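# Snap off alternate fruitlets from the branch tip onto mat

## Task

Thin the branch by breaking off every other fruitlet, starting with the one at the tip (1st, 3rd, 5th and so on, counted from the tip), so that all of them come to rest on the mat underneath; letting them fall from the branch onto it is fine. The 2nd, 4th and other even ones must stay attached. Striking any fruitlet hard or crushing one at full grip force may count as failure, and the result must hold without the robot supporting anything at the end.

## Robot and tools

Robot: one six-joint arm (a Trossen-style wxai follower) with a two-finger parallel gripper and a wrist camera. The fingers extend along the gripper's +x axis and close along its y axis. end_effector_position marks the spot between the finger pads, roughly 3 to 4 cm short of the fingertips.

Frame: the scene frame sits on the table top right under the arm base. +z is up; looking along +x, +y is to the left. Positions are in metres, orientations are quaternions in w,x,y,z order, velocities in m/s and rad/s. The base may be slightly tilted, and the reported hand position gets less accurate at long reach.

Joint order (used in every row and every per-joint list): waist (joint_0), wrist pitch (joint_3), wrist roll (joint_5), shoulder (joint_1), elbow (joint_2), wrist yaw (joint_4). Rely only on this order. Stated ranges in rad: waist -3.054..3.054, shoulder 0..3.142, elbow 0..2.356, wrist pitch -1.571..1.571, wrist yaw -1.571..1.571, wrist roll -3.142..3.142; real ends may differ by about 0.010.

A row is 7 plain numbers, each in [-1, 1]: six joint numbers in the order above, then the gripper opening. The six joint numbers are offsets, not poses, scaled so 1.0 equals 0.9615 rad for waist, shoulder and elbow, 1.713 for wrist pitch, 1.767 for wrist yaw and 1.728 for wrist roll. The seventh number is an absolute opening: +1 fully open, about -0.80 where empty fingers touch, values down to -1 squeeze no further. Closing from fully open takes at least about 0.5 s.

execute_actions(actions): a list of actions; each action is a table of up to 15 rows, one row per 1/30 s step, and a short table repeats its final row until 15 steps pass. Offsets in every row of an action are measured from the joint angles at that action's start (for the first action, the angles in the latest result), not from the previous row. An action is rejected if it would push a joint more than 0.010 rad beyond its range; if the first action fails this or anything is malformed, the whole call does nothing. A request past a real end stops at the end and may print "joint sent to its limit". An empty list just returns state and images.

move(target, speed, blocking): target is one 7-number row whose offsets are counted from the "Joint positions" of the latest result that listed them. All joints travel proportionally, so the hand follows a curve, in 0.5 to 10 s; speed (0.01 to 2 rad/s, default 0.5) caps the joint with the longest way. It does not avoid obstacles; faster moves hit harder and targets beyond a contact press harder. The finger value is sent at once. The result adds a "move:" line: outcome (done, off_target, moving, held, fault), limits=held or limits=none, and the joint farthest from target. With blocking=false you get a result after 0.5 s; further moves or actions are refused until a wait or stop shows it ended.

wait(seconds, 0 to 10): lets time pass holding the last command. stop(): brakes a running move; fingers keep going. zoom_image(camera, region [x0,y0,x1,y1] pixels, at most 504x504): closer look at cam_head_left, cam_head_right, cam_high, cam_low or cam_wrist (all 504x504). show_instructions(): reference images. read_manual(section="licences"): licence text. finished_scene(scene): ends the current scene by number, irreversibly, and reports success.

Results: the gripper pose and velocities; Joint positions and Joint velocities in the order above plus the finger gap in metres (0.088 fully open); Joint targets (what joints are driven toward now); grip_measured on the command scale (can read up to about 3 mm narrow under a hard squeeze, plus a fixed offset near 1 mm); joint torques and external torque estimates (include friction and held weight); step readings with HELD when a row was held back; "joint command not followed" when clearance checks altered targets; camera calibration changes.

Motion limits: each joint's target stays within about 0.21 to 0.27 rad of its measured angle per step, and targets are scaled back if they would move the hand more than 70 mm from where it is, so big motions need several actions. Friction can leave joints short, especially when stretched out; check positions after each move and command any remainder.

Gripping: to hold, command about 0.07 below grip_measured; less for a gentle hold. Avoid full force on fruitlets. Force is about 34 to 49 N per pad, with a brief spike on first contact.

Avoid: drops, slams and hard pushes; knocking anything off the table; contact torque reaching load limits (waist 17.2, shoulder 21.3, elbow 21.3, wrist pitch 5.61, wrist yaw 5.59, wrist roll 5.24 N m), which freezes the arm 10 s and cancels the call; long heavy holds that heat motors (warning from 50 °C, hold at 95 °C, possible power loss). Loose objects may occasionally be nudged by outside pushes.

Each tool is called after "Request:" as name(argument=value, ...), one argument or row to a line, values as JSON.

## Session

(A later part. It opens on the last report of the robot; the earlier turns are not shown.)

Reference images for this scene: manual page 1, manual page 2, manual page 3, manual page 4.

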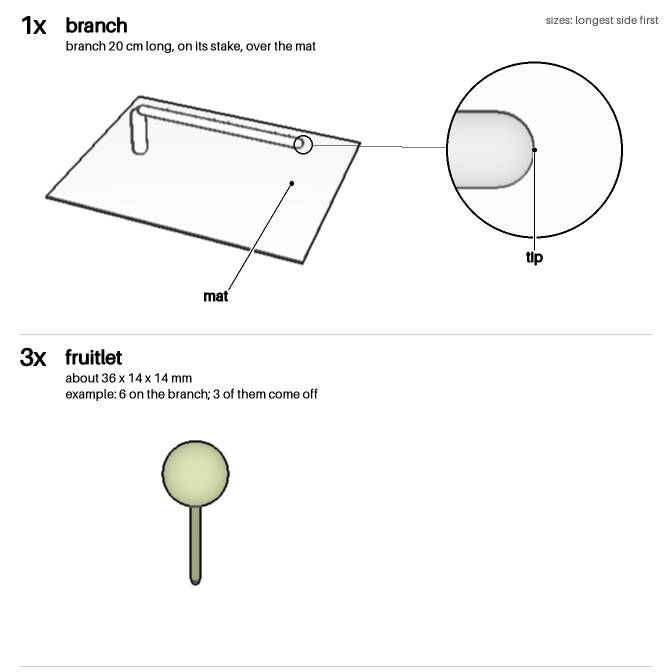

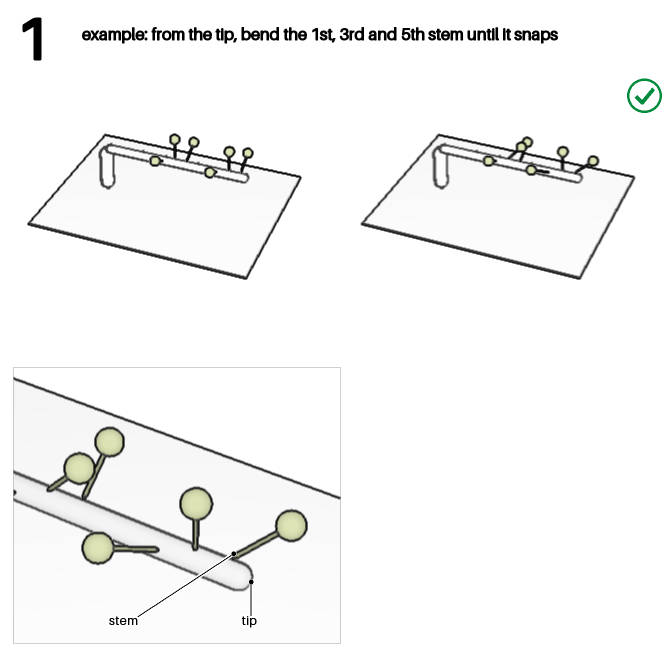

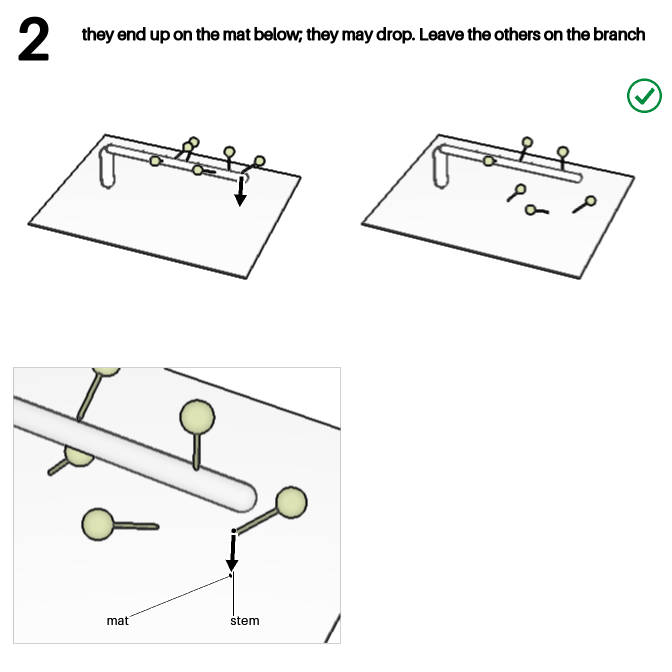

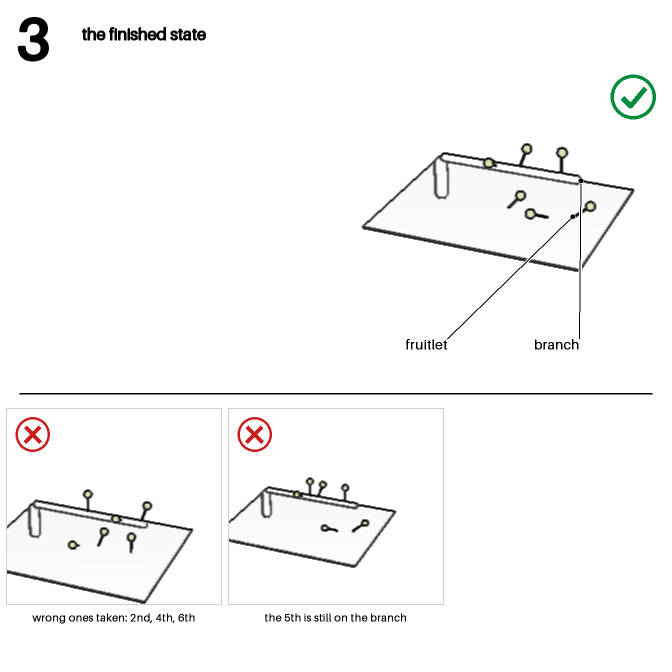

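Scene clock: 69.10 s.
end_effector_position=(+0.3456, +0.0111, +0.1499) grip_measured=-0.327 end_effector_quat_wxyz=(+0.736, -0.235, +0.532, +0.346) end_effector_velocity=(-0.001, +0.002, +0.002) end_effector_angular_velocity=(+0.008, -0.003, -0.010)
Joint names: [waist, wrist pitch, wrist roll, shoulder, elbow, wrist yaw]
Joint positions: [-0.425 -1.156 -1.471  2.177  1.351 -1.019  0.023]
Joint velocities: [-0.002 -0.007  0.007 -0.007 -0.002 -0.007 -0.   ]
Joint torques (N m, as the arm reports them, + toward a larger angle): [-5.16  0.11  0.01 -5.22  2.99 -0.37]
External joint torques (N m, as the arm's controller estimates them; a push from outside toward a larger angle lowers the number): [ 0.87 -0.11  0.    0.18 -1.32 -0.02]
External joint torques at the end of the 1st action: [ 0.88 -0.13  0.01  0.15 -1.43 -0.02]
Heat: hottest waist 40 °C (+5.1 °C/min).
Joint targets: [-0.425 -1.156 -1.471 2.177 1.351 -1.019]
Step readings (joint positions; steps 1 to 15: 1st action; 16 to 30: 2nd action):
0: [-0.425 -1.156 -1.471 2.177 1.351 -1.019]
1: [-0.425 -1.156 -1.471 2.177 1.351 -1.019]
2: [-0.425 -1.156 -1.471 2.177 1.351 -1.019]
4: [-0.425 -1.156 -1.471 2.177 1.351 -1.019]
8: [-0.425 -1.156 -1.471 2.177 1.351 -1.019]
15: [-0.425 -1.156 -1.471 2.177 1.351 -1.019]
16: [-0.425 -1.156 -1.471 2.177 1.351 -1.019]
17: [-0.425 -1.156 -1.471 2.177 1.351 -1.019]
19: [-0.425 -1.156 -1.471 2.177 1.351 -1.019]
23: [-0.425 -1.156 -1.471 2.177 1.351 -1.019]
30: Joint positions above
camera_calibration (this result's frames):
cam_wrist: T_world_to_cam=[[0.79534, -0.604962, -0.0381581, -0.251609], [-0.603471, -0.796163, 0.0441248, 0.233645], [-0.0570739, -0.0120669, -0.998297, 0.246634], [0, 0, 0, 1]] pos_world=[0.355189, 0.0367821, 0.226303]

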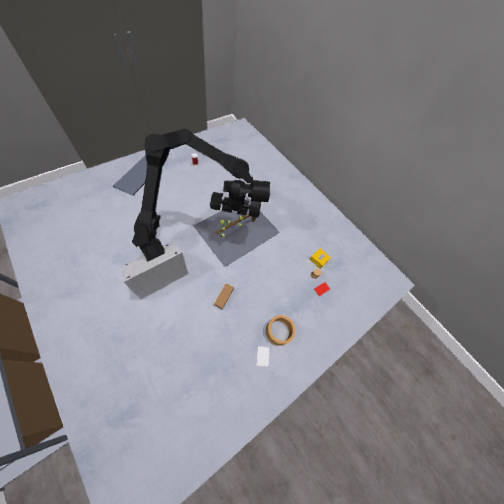

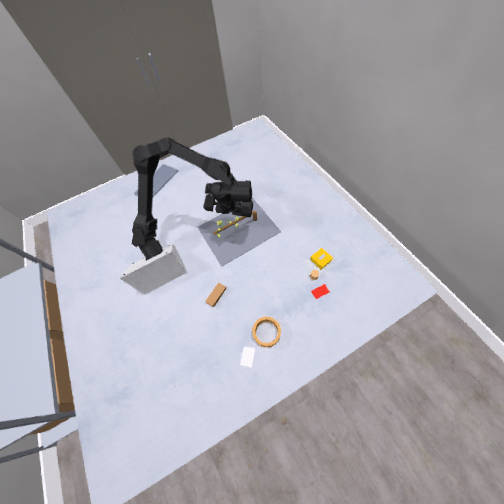

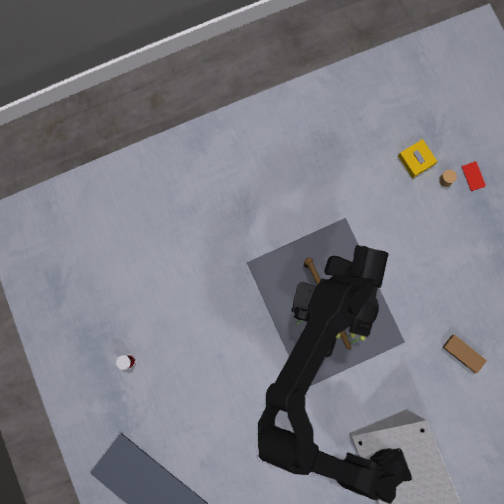

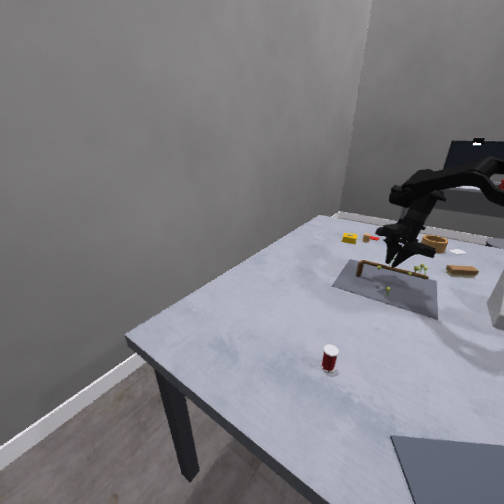

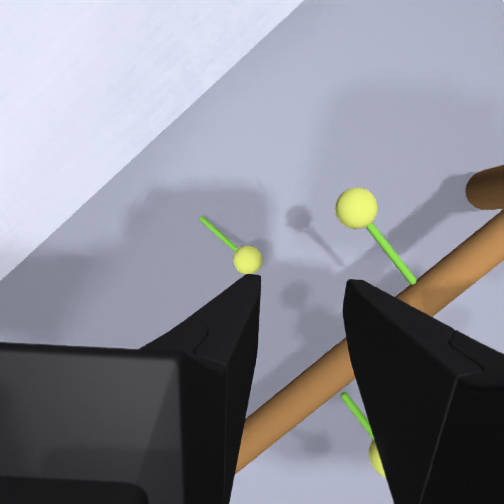

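Request:
move(
  target=[-0.213,-0.063,-0.151,-0.215,-0.325,0.047,-0.33],
  speed=0.3,
)

Request:
execute_actions(
  actions=[
    [[0,0,0,0,0,0,1]],
  ],
)

Request:
zoom_image(
  camera="cam_low",
  region=[370, 220, 460, 310],
)

Scene clock: 82.63 s.
end_effector_position=(+0.2551, +0.0084, +0.1697) grip_measured=-0.327 end_effector_quat_wxyz=(+0.748, -0.235, +0.523, +0.334) end_effector_velocity=(-0.001, -0.000, +0.003) end_effector_angular_velocity=(+0.001, -0.020, +0.021)
Joint names: [waist, wrist pitch, wrist roll, shoulder, elbow, wrist yaw]
Joint positions: [-0.626 -1.262 -1.728  1.978  1.05  -0.94   0.023]
Joint velocities: [-0.012 -0.007 -0.037 -0.002 -0.002 -0.007 -0.   ]
Joint torques (N m, as the arm reports them, + toward a larger angle): [-3.98 -0.11 -0.08 -4.3   2.17 -0.23]
External joint torques (N m, as the arm's controller estimates them; a push from outside toward a larger angle lowers the number): [ 0.39 -0.23 -0.09 -0.69 -2.34  0.13]
Heat: hottest waist 40 °C (+4.0 °C/min).
Joint targets: [-0.629 -1.264 -1.732 1.970 1.039 -0.936]
move: off_target; limits=none; farthest joint: the elbow, 0.012 radians from its target (0.313 radians at the start)
camera_calibration (this result's frames):
cam_wrist: T_world_to_cam=[[0.782315, -0.622764, -0.0122228, -0.181476], [-0.622341, -0.782302, 0.0263784, 0.183768], [-0.0259894, -0.0130294, -0.999577, 0.253519], [0, 0, 0, 1]] pos_world=[0.262926, 0.0340491, 0.246347]

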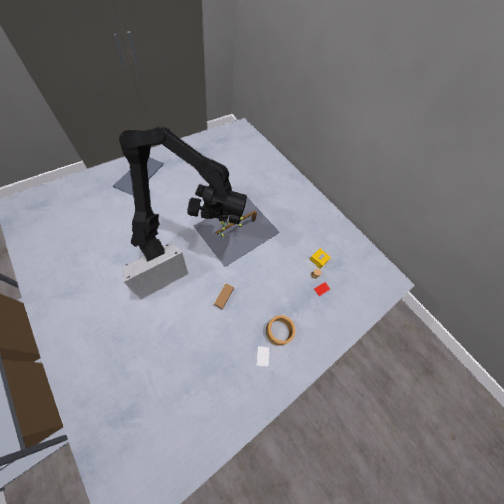

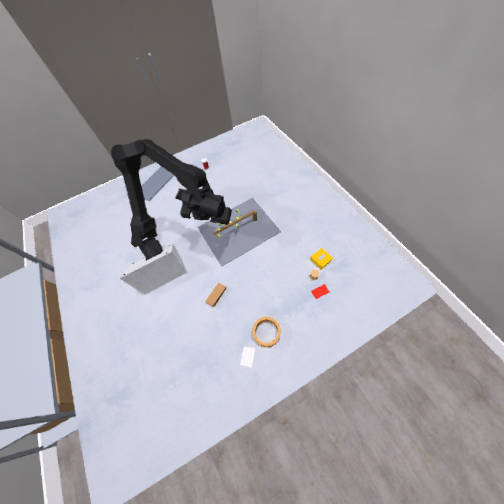

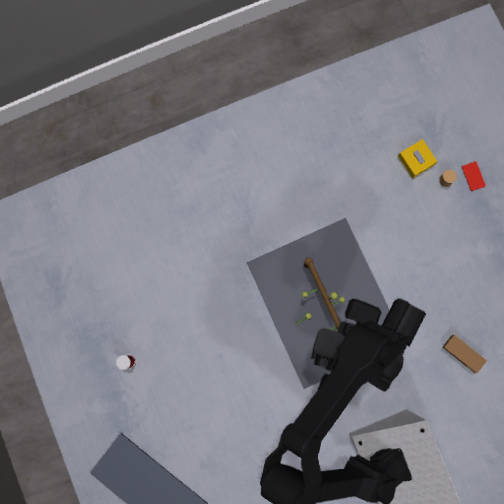

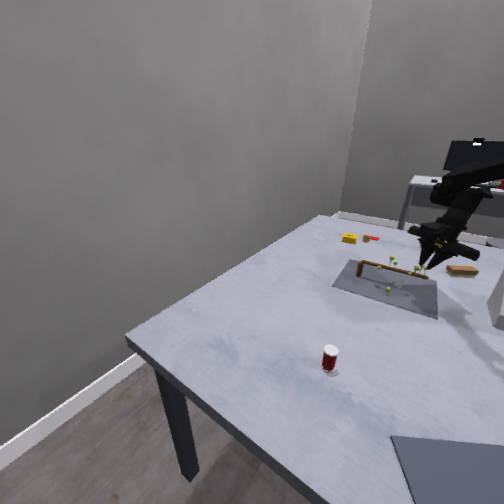

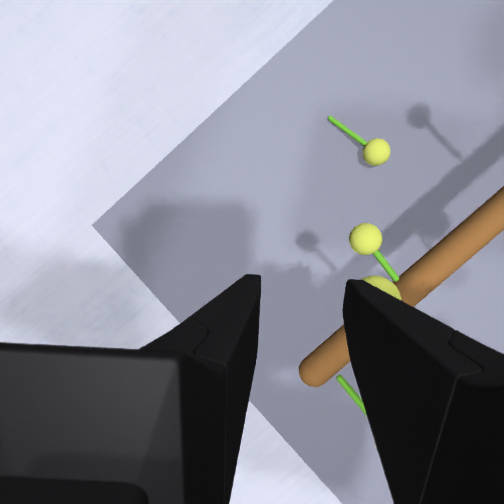

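Scene clock: 83.13 s.
end_effector_position=(+0.2551, +0.0084, +0.1697) grip_measured=+0.985 end_effector_quat_wxyz=(+0.748, -0.235, +0.523, +0.334) end_effector_velocity=(-0.000, +0.002, -0.000) end_effector_angular_velocity=(+0.011, +0.002, -0.010)
Joint names: [waist, wrist pitch, wrist roll, shoulder, elbow, wrist yaw]
Joint positions: [-0.626 -1.262 -1.728  1.978  1.05  -0.94   0.087]
Joint velocities: [ 0.002 -0.007  0.007 -0.002 -0.002 -0.007  0.011]
Joint torques (N m, as the arm reports them, + toward a larger angle): [-3.69  0.02  0.01 -3.51  3.19 -0.38]
External joint torques (N m, as the arm's controller estimates them; a push from outside toward a larger angle lowers the number): [ 0.61 -0.1   0.01  0.13 -1.33 -0.02]
Heat: hottest waist 40 °C (+4.1 °C/min).
Joint targets: [-0.626 -1.262 -1.728 1.978 1.050 -0.940]
Step readings (joint positions):
0: [-0.626 -1.262 -1.728 1.978 1.050 -0.940]
1: [-0.626 -1.262 -1.728 1.978 1.050 -0.940]
2: [-0.626 -1.262 -1.728 1.978 1.050 -0.940]
4: [-0.626 -1.262 -1.728 1.978 1.050 -0.940]
8: [-0.626 -1.262 -1.728 1.978 1.050 -0.940]
15: Joint positions above
camera_calibration (this result's frames):
cam_wrist: T_world_to_cam=[[0.782315, -0.622764, -0.0122228, -0.181476], [-0.622341, -0.782302, 0.0263784, 0.183768], [-0.0259894, -0.0130294, -0.999577, 0.253519], [0, 0, 0, 1]] pos_world=[0.262926, 0.0340491, 0.246347]

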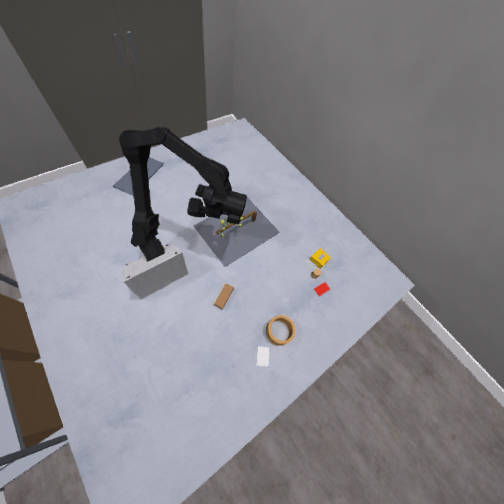

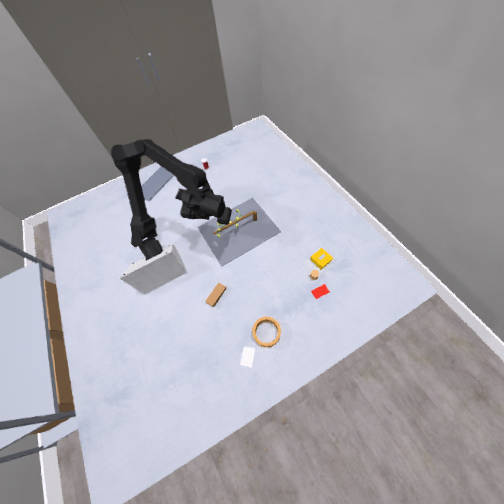

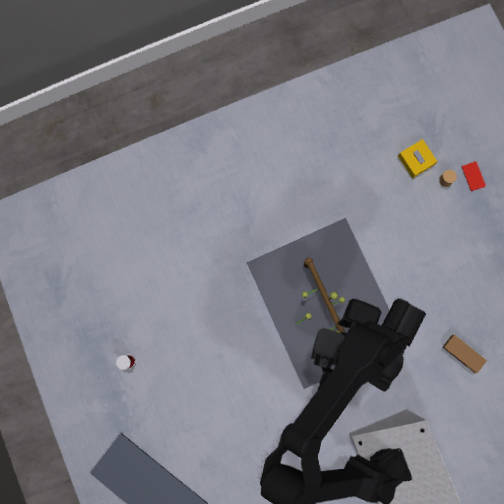

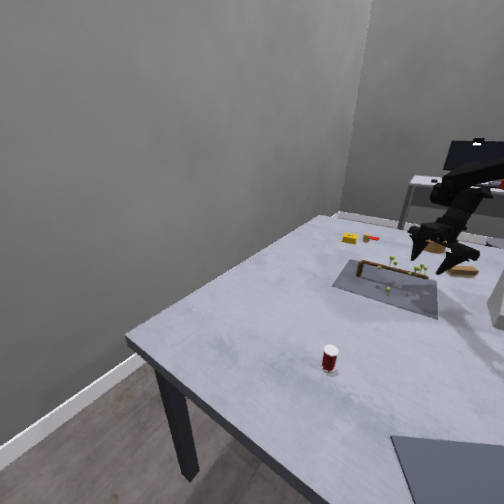

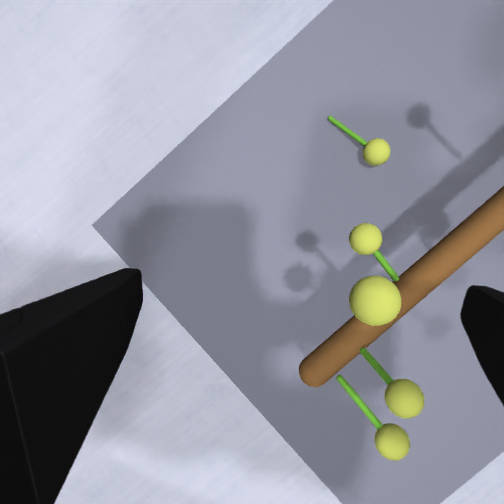

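Region (370, 220, 460, 310) of cam_low's 504x504 image, scaled by 5.600, with more detail than that image has.

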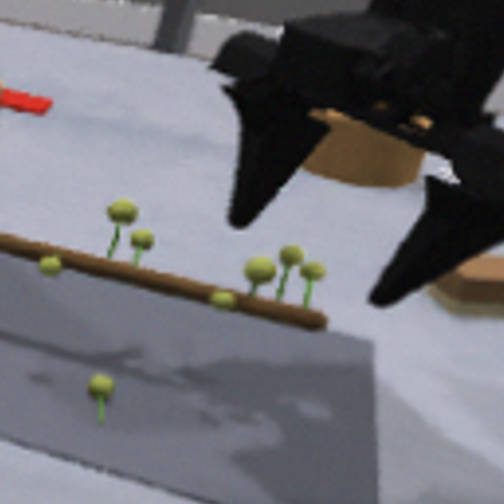

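Request:
move(
  target=[0.072,0.04,0,0.054,-0.034,0,1],
  speed=0.08,
)

Request:
execute_actions(
  actions=[
    [[0,0,0,0,0,0,0.95],[0,0,0,0,0,0,0.92],[0,0,0,0,0,0,0.89],[0,0,0,0,0,0,0.86],[0,0,0,0,0,0,0.83],[0,0,0,0,0,0,0.8],[0,0,0,0,0,0,0.78],[0,0,0,0,0,0,0.76],[0,0,0,0,0,0,0.74],[0,0,0,0,0,0,0.72],[0,0,0,0,0,0,0.7],[0,0,0,0,0,0,0.68],[0,0,0,0,0,0,0.66],[0,0,0,0,0,0,0.64],[0,0,0,0,0,0,0.62]],
    [[0,0,0,0,0,0,0.6],[0,0,0,0,0,0,0.58],[0,0,0,0,0,0,0.56],[0,0,0,0,0,0,0.54],[0,0,0,0,0,0,0.52],[0,0,0,0,0,0,0.5]],
  ],
)

Request:
zoom_image(
  camera="cam_low",
  region=[370, 220, 460, 310],
)

Scene clock: 93.37 s.
end_effector_position=(+0.2574, +0.0081, +0.1450) grip_measured=+1.000 end_effector_quat_wxyz=(+0.727, -0.239, +0.535, +0.357) end_effector_velocity=(-0.001, +0.001, +0.002) end_effector_angular_velocity=(+0.010, -0.004, -0.017)
Joint names: [waist, wrist pitch, wrist roll, shoulder, elbow, wrist yaw]
Joint positions: [-0.559 -1.195 -1.728  2.023  1.029 -0.94   0.088]
Joint velocities: [-0.007 -0.007  0.007 -0.002 -0.002 -0.007  0.   ]
Joint torques (N m, as the arm reports them, + toward a larger angle): [-3.8   0.1   0.01 -3.12  1.98 -0.35]
External joint torques (N m, as the arm's controller estimates them; a push from outside toward a larger angle lowers the number): [ 0.76  0.02  0.    0.79 -2.31 -0.02]
Heat: hottest waist 40 °C (+3.0 °C/min).
Joint targets: [-0.557 -1.193 -1.728 2.030 1.018 -0.940]
move: off_target; limits=none; farthest joint: the elbow, 0.012 radians from its target (0.033 radians at the start)
camera_calibration (this result's frames):
cam_wrist: T_world_to_cam=[[0.809383, -0.58512, -0.0503376, -0.185433], [-0.582734, -0.810806, 0.0549092, 0.171527], [-0.0729425, -0.0151091, -0.997222, 0.240683], [0, 0, 0, 1]] pos_world=[0.267597, 0.0342106, 0.221262]

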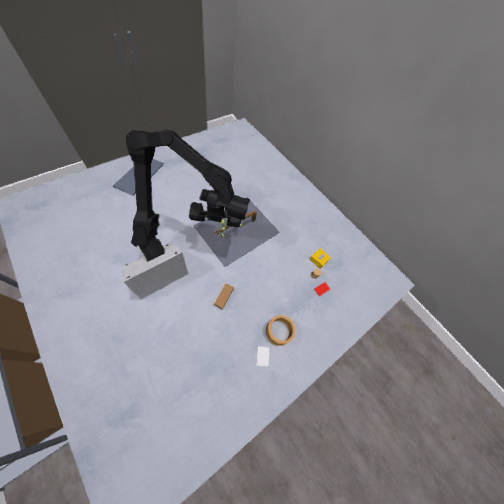

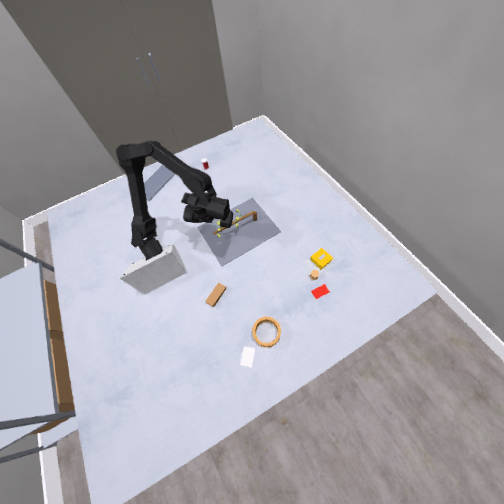

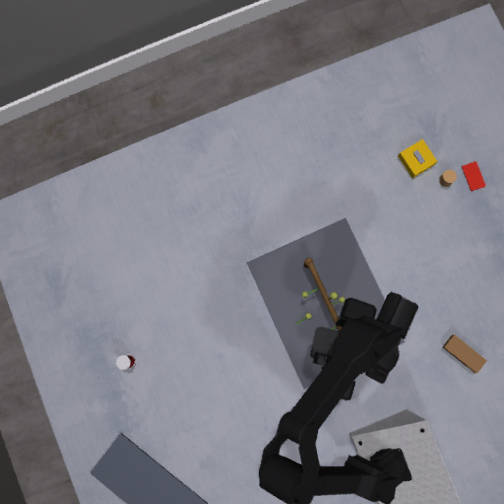

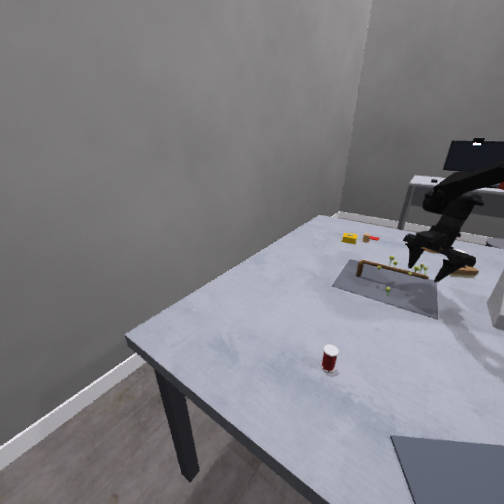

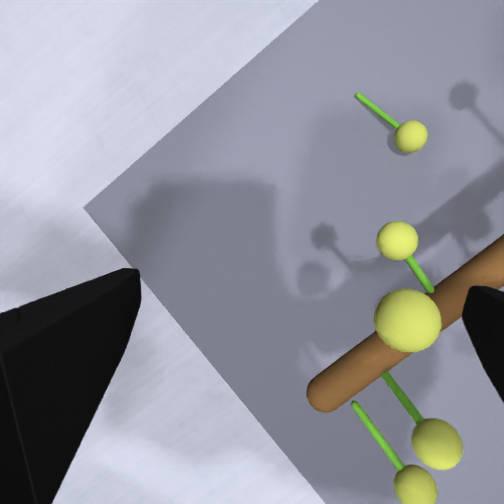

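Scene clock: 94.37 s.
end_effector_position=(+0.2574, +0.0081, +0.1450) grip_measured=+0.506 end_effector_quat_wxyz=(+0.727, -0.239, +0.535, +0.357) end_effector_velocity=(-0.001, +0.002, +0.001) end_effector_angular_velocity=(+0.010, -0.001, -0.014)
Joint names: [waist, wrist pitch, wrist roll, shoulder, elbow, wrist yaw]
Joint positions: [-0.559 -1.195 -1.728  2.023  1.029 -0.94   0.064]
Joint velocities: [-0.002 -0.007  0.007 -0.002 -0.002 -0.007 -0.002]
Joint torques (N m, as the arm reports them, + toward a larger angle): [-3.87 -0.03  0.01 -3.8   2.97 -0.35]
External joint torques (N m, as the arm's controller estimates them; a push from outside toward a larger angle lowers the number): [ 0.69 -0.1   0.01  0.1  -1.29 -0.02]
External joint torques at the end of the 1st action: [ 0.69 -0.12  0.01  0.08 -1.34 -0.02]
Heat: hottest waist 40 °C (+3.1 °C/min).
Joint targets: [-0.559 -1.195 -1.728 2.023 1.029 -0.940]
Step readings (joint positions; steps 1 to 15: 1st action; 16 to 30: 2nd action):
0: [-0.559 -1.195 -1.728 2.023 1.029 -0.940]
1: [-0.559 -1.195 -1.728 2.023 1.029 -0.940]
2: [-0.559 -1.195 -1.728 2.023 1.029 -0.940]
4: [-0.559 -1.195 -1.728 2.023 1.029 -0.940]
8: [-0.559 -1.195 -1.728 2.023 1.029 -0.940]
15: [-0.559 -1.195 -1.728 2.023 1.029 -0.940]
16: [-0.559 -1.195 -1.728 2.023 1.029 -0.940]
17: [-0.559 -1.195 -1.728 2.023 1.029 -0.940]
19: [-0.559 -1.195 -1.728 2.023 1.029 -0.940]
23: [-0.559 -1.195 -1.728 2.023 1.029 -0.940]
30: Joint positions above
camera_calibration (this result's frames):
cam_wrist: T_world_to_cam=[[0.809383, -0.58512, -0.0503376, -0.185433], [-0.582734, -0.810806, 0.0549092, 0.171527], [-0.0729425, -0.0151091, -0.997222, 0.240683], [0, 0, 0, 1]] pos_world=[0.267597, 0.0342106, 0.221262]

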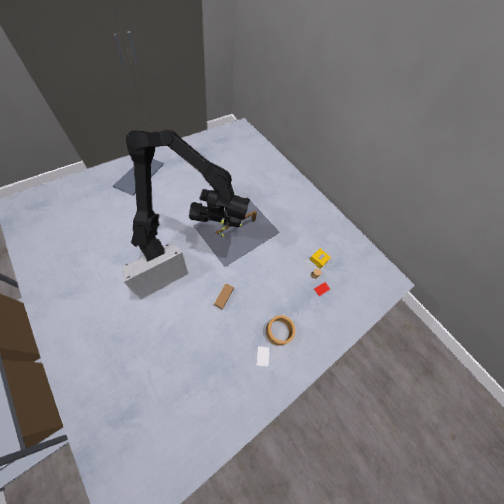

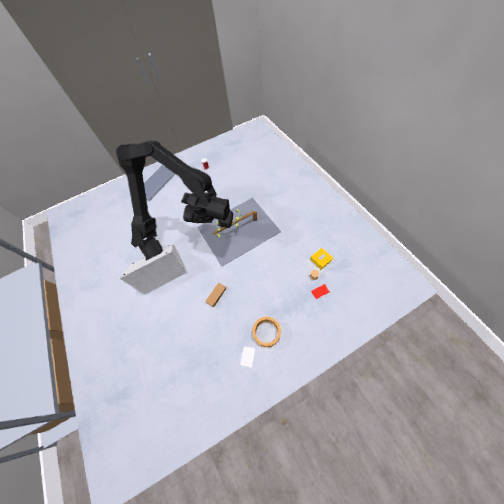

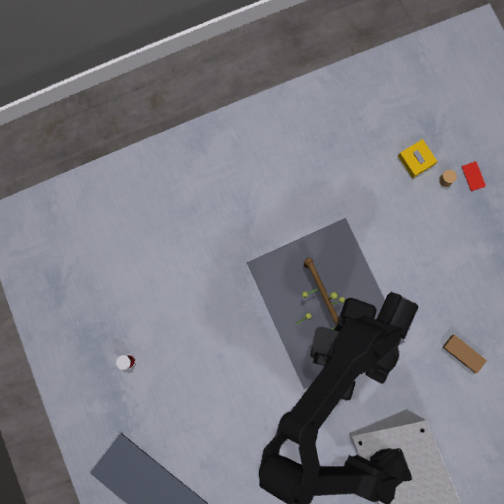

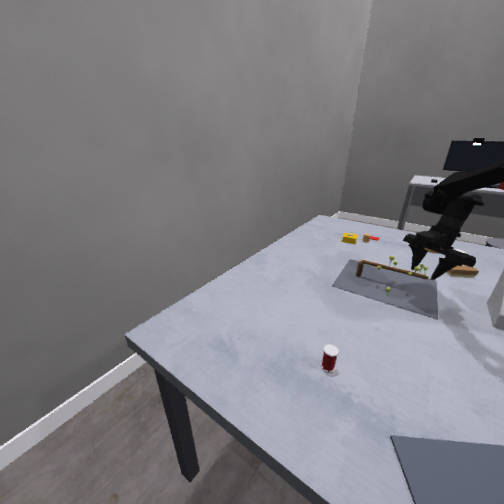

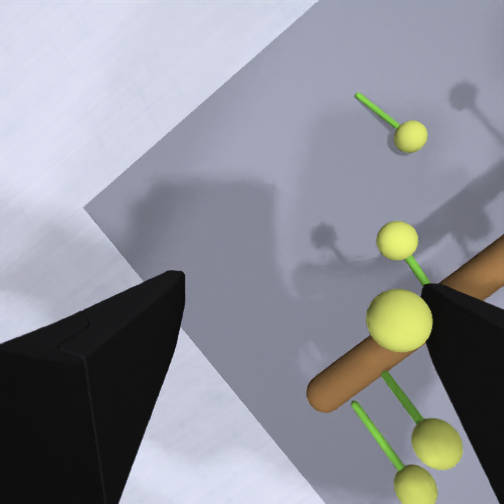

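Region (370, 220, 460, 310) of cam_low's 504x504 image, scaled by 5.600, with more detail than that image has.

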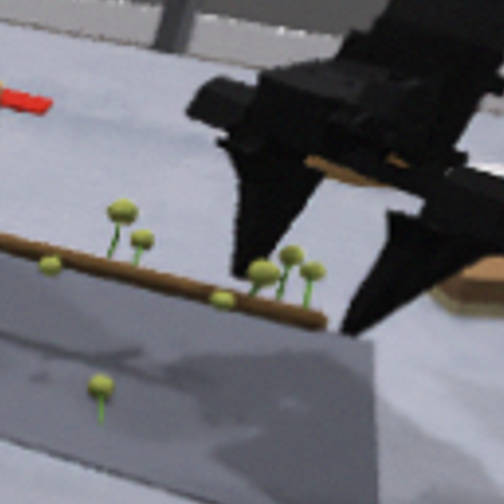

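Lower 4 mm and close.

Request:
execute_actions(
  actions=[
    [[0.005,0.003,0,0.007,-0.006,0,0.48],[0.009,0.005,0,0.012,-0.01,0,0.46],[0.013,0.0075,0,0.015,-0.014,0,0.44],[0.013,0.0075,0,0.015,-0.014,0,0.42],[0.013,0.0075,0,0.015,-0.014,0,0.4],[0.013,0.0075,0,0.015,-0.014,0,0.38],[0.013,0.0075,0,0.015,-0.014,0,0.36],[0.013,0.0075,0,0.015,-0.014,0,0.34],[0.013,0.0075,0,0.015,-0.014,0,0.32],[0.013,0.0075,0,0.015,-0.014,0,0.3]],
    [[0,0,0,0,0,0,0.28],[0,0,0,0,0,0,0.26],[0,0,0,0,0,0,0.24],[0,0,0,0,0,0,0.22],[0,0,0,0,0,0,0.2],[0,0,0,0,0,0,0.18],[0,0,0,0,0,0,0.16],[0,0,0,0,0,0,0.14],[0,0,0,0,0,0,0.12],[0,0,0,0,0,0,0.1],[0,0,0,0,0,0,0.08],[0,0,0,0,0,0,0.06],[0,0,0,0,0,0,0.04],[0,0,0,0,0,0,0.02],[0,0,0,0,0,0,0]],
    [[0,0,0,0,0,0,-0.02],[0,0,0,0,0,0,-0.04],[0,0,0,0,0,0,-0.06],[0,0,0,0,0,0,-0.08],[0,0,0,0,0,0,-0.1]],
  ],
)

Scene clock: 104.03 s.
end_effector_position=(+0.2580, +0.0079, +0.1412) grip_measured=-0.095 end_effector_quat_wxyz=(+0.724, -0.240, +0.537, +0.361) end_effector_velocity=(+0.001, +0.003, +0.002) end_effector_angular_velocity=(+0.018, -0.015, -0.001)
Joint names: [waist, wrist pitch, wrist roll, shoulder, elbow, wrist yaw]
Joint positions: [-0.548 -1.184 -1.728  2.03   1.027 -0.94   0.034]
Joint velocities: [-0.002 -0.007 -0.007 -0.002 -0.002 -0.022 -0.002]
Joint torques (N m, as the arm reports them, + toward a larger angle): [-3.9  -0.07  0.01 -3.88  2.93 -0.34]
External joint torques (N m, as the arm's controller estimates them; a push from outside toward a larger angle lowers the number): [ 0.64 -0.15  0.01  0.08 -1.33 -0.01]
External joint torques at the end of the 1st action: [ 0.75 -0.02  0.01  0.86 -2.29 -0.02]
External joint torques at the end of the 2nd action: [ 0.67 -0.12  0.01  0.11 -1.33 -0.02]
Heat: hottest waist 39 °C (+1.0 °C/min).
Joint targets: [-0.548 -1.184 -1.728 2.030 1.027 -0.940]
Step readings (joint positions; steps 1 to 15: 1st action; 16 to 30: 2nd action; 31 to 45: 3rd action):
0: [-0.559 -1.195 -1.728 2.023 1.029 -0.940]
1: [-0.559 -1.195 -1.728 2.023 1.029 -0.940]
2: [-0.558 -1.195 -1.728 2.023 1.029 -0.940]
4: [-0.554 -1.189 -1.728 2.025 1.029 -0.940]
8: [-0.549 -1.186 -1.728 2.029 1.028 -0.940]
15: [-0.548 -1.184 -1.728 2.030 1.027 -0.940]
16: [-0.548 -1.184 -1.728 2.030 1.027 -0.940]
17: [-0.548 -1.184 -1.728 2.030 1.027 -0.940]
19: [-0.548 -1.184 -1.728 2.030 1.027 -0.940]
23: [-0.548 -1.184 -1.728 2.030 1.027 -0.940]
30: [-0.548 -1.184 -1.728 2.030 1.027 -0.940]
31: [-0.548 -1.184 -1.728 2.030 1.027 -0.940]
32: [-0.548 -1.184 -1.728 2.030 1.027 -0.940]
34: [-0.548 -1.184 -1.728 2.030 1.027 -0.940]
38: [-0.548 -1.184 -1.728 2.030 1.027 -0.940]
45: Joint positions above
camera_calibration (this result's frames):
cam_wrist: T_world_to_cam=[[0.81407, -0.578157, -0.0549966, -0.186822], [-0.575333, -0.815753, 0.0594937, 0.169352], [-0.0792603, -0.0167907, -0.996713, 0.238454], [0, 0, 0, 1]] pos_world=[0.268419, 0.0341411, 0.217321]

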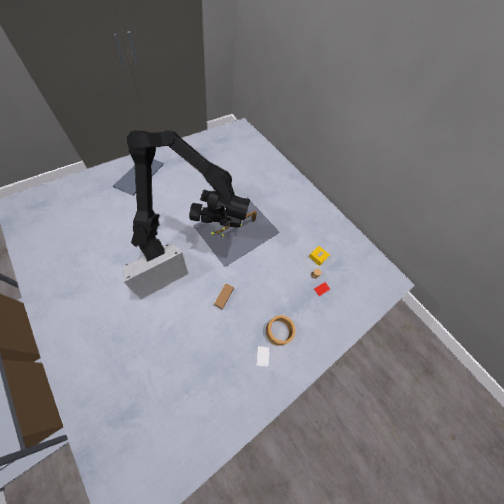

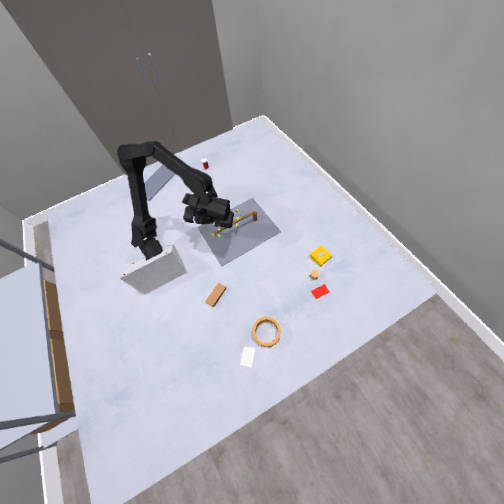

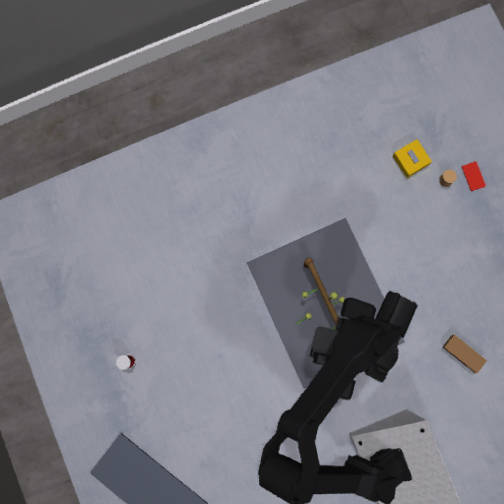

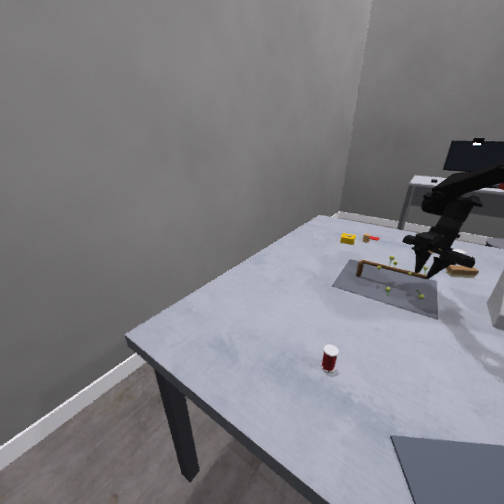

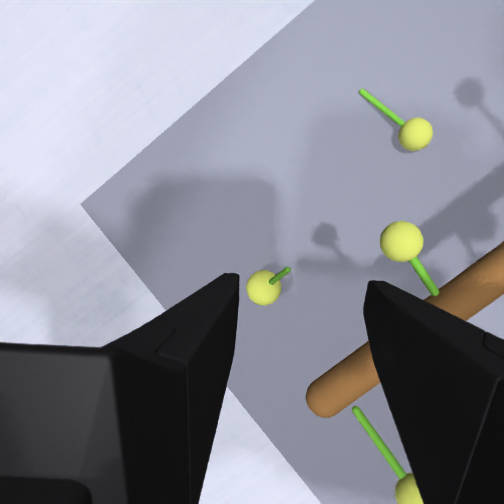

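Request:
move(
  target=[-0.084,-0.047,0,-0.062,0.035,0,-0.62],
  speed=0.2,
)

Request:
move(
  target=[-0.145,-0.002,-0.099,0.263,0.131,0.051,-0.62],
  speed=0.3,
)

Scene clock: 116.20 s.
end_effector_position=(+0.2546, +0.0085, +0.1691) grip_measured=-0.617 end_effector_quat_wxyz=(+0.748, -0.234, +0.524, +0.334) end_effector_velocity=(-0.000, +0.002, +0.001) end_effector_angular_velocity=(+0.008, -0.005, +0.001)
Joint names: [waist, wrist pitch, wrist roll, shoulder, elbow, wrist yaw]
Joint positions: [-0.626 -1.262 -1.728  1.978  1.048 -0.94   0.009]
Joint velocities: [-0.002 -0.007 -0.007 -0.002 -0.002 -0.007 -0.   ]
Joint torques (N m, as the arm reports them, + toward a larger angle): [-3.96 -0.1   0.01 -4.29  4.28 -0.38]
External joint torques (N m, as the arm's controller estimates them; a push from outside toward a larger angle lowers the number): [ 0.31 -0.22  0.01 -0.68 -0.23 -0.02]
Heat: hottest waist 39 °C (+0.0 °C/min).
Joint targets: [-0.629 -1.264 -1.728 1.971 1.060 -0.940]
move: off_target; limits=none; farthest joint: the elbow, 0.013 radians from its target (0.034 radians at the start)
camera_calibration (this result's frames):
cam_wrist: T_world_to_cam=[[0.781527, -0.6237, -0.0146164, -0.18038], [-0.623254, -0.781581, 0.0261721, 0.183833], [-0.0277475, -0.0113445, -0.999551, 0.253349], [0, 0, 0, 1]] pos_world=[0.262577, 0.0340514, 0.245788]

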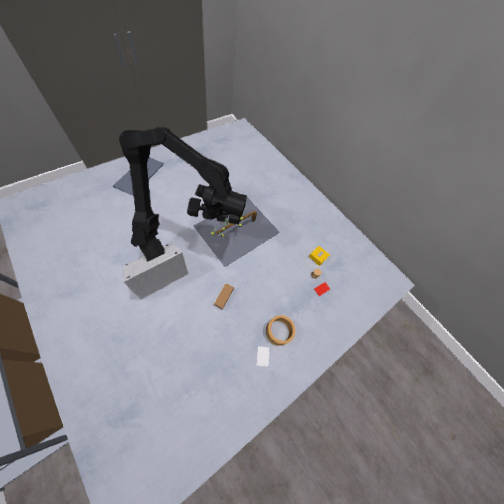

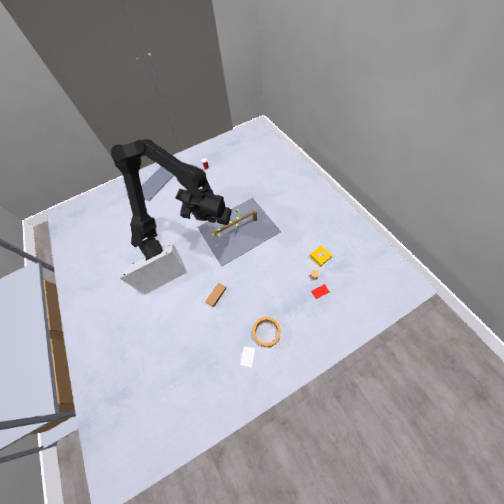

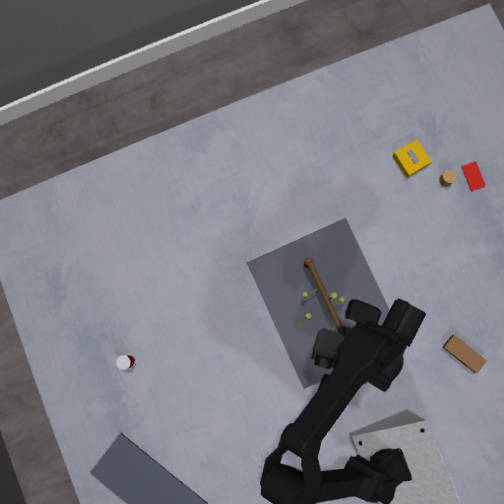

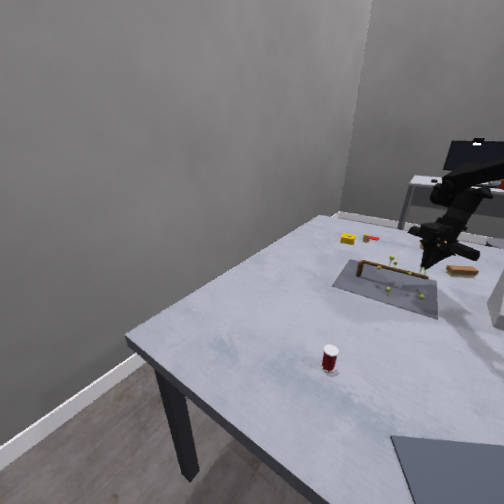

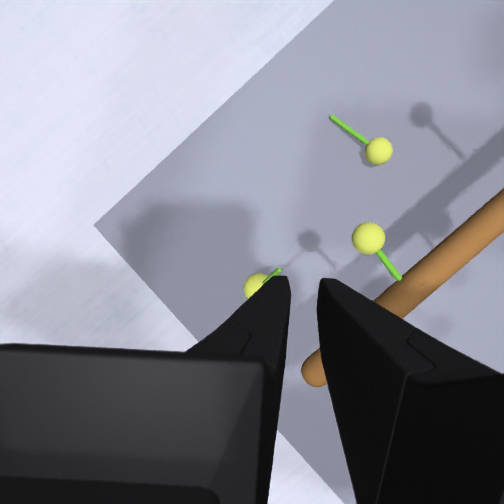

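Scene clock: 117.57 s.
end_effector_position=(+0.2469, -0.0605, +0.1665) grip_measured=-0.618 end_effector_quat_wxyz=(+0.748, -0.232, +0.524, +0.334) end_effector_velocity=(-0.000, +0.003, +0.002) end_effector_angular_velocity=(+0.029, -0.013, -0.014)
Joint names: [waist, wrist pitch, wrist roll, shoulder, elbow, wrist yaw]
Joint positions: [-0.762 -1.263 -1.896  2.223  1.161 -0.854  0.009]
Joint velocities: [-0.007 -0.022 -0.007  0.002 -0.002 -0.022 -0.   ]
Joint torques (N m, as the arm reports them, + toward a larger angle): [-3.94 -0.22 -0.08 -3.88  4.39 -0.21]
External joint torques (N m, as the arm's controller estimates them; a push from outside toward a larger angle lowers the number): [ 0.4  -0.24 -0.08  0.86 -0.18  0.13]
Heat: hottest waist 39 °C (+0.0 °C/min).
Joint targets: [-0.765 -1.265 -1.899 2.231 1.174 -0.850]
move: off_target; limits=none; farthest joint: the elbow, 0.013 radians from its target (0.126 radians at the start)
camera_calibration (this result's frames):
cam_wrist: T_world_to_cam=[[0.780269, -0.625241, -0.0159422, -0.217008], [-0.624813, -0.780373, 0.0250241, 0.125774], [-0.028087, -0.00956465, -0.99956, 0.24993], [0, 0, 0, 1]] pos_world=[0.25493, -0.0351412, 0.243213]

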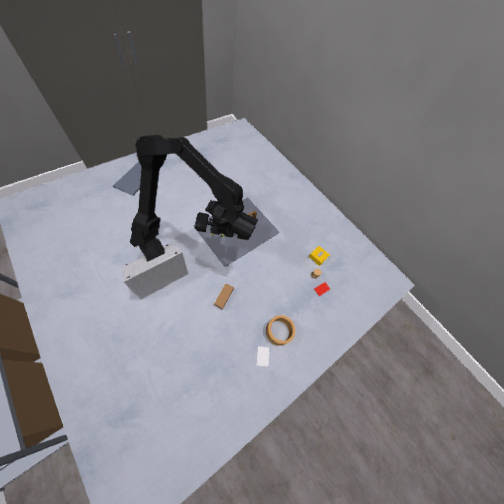

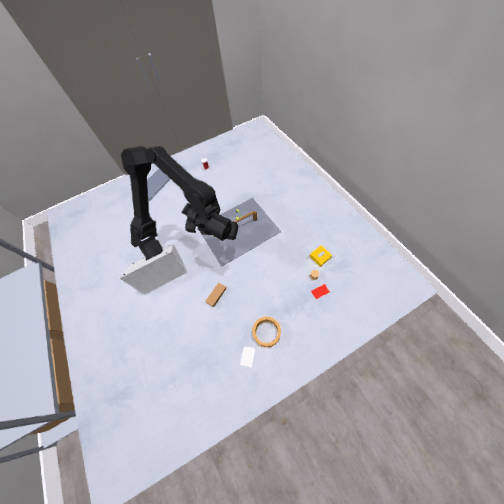

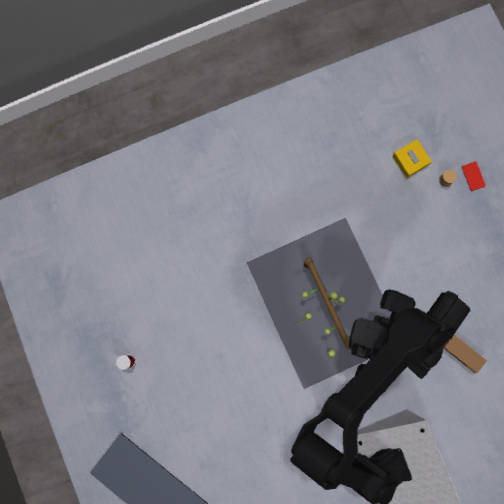

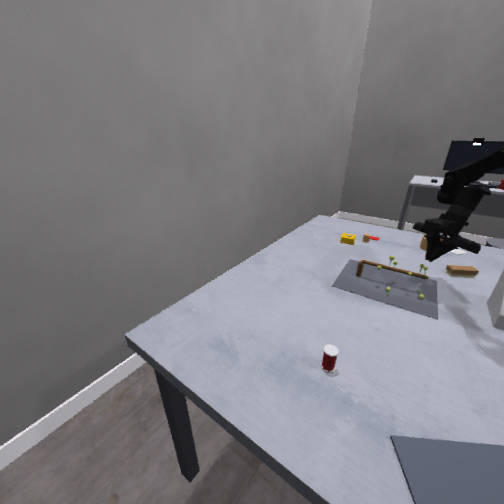

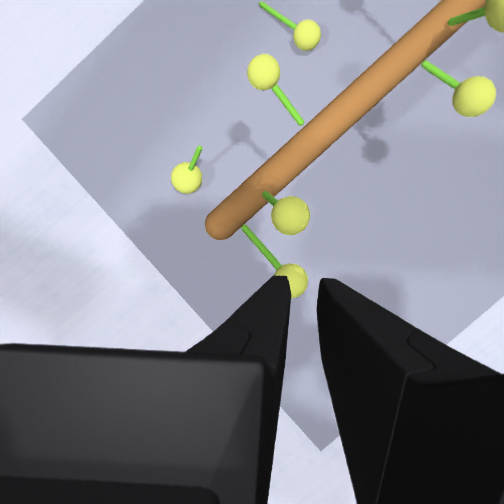

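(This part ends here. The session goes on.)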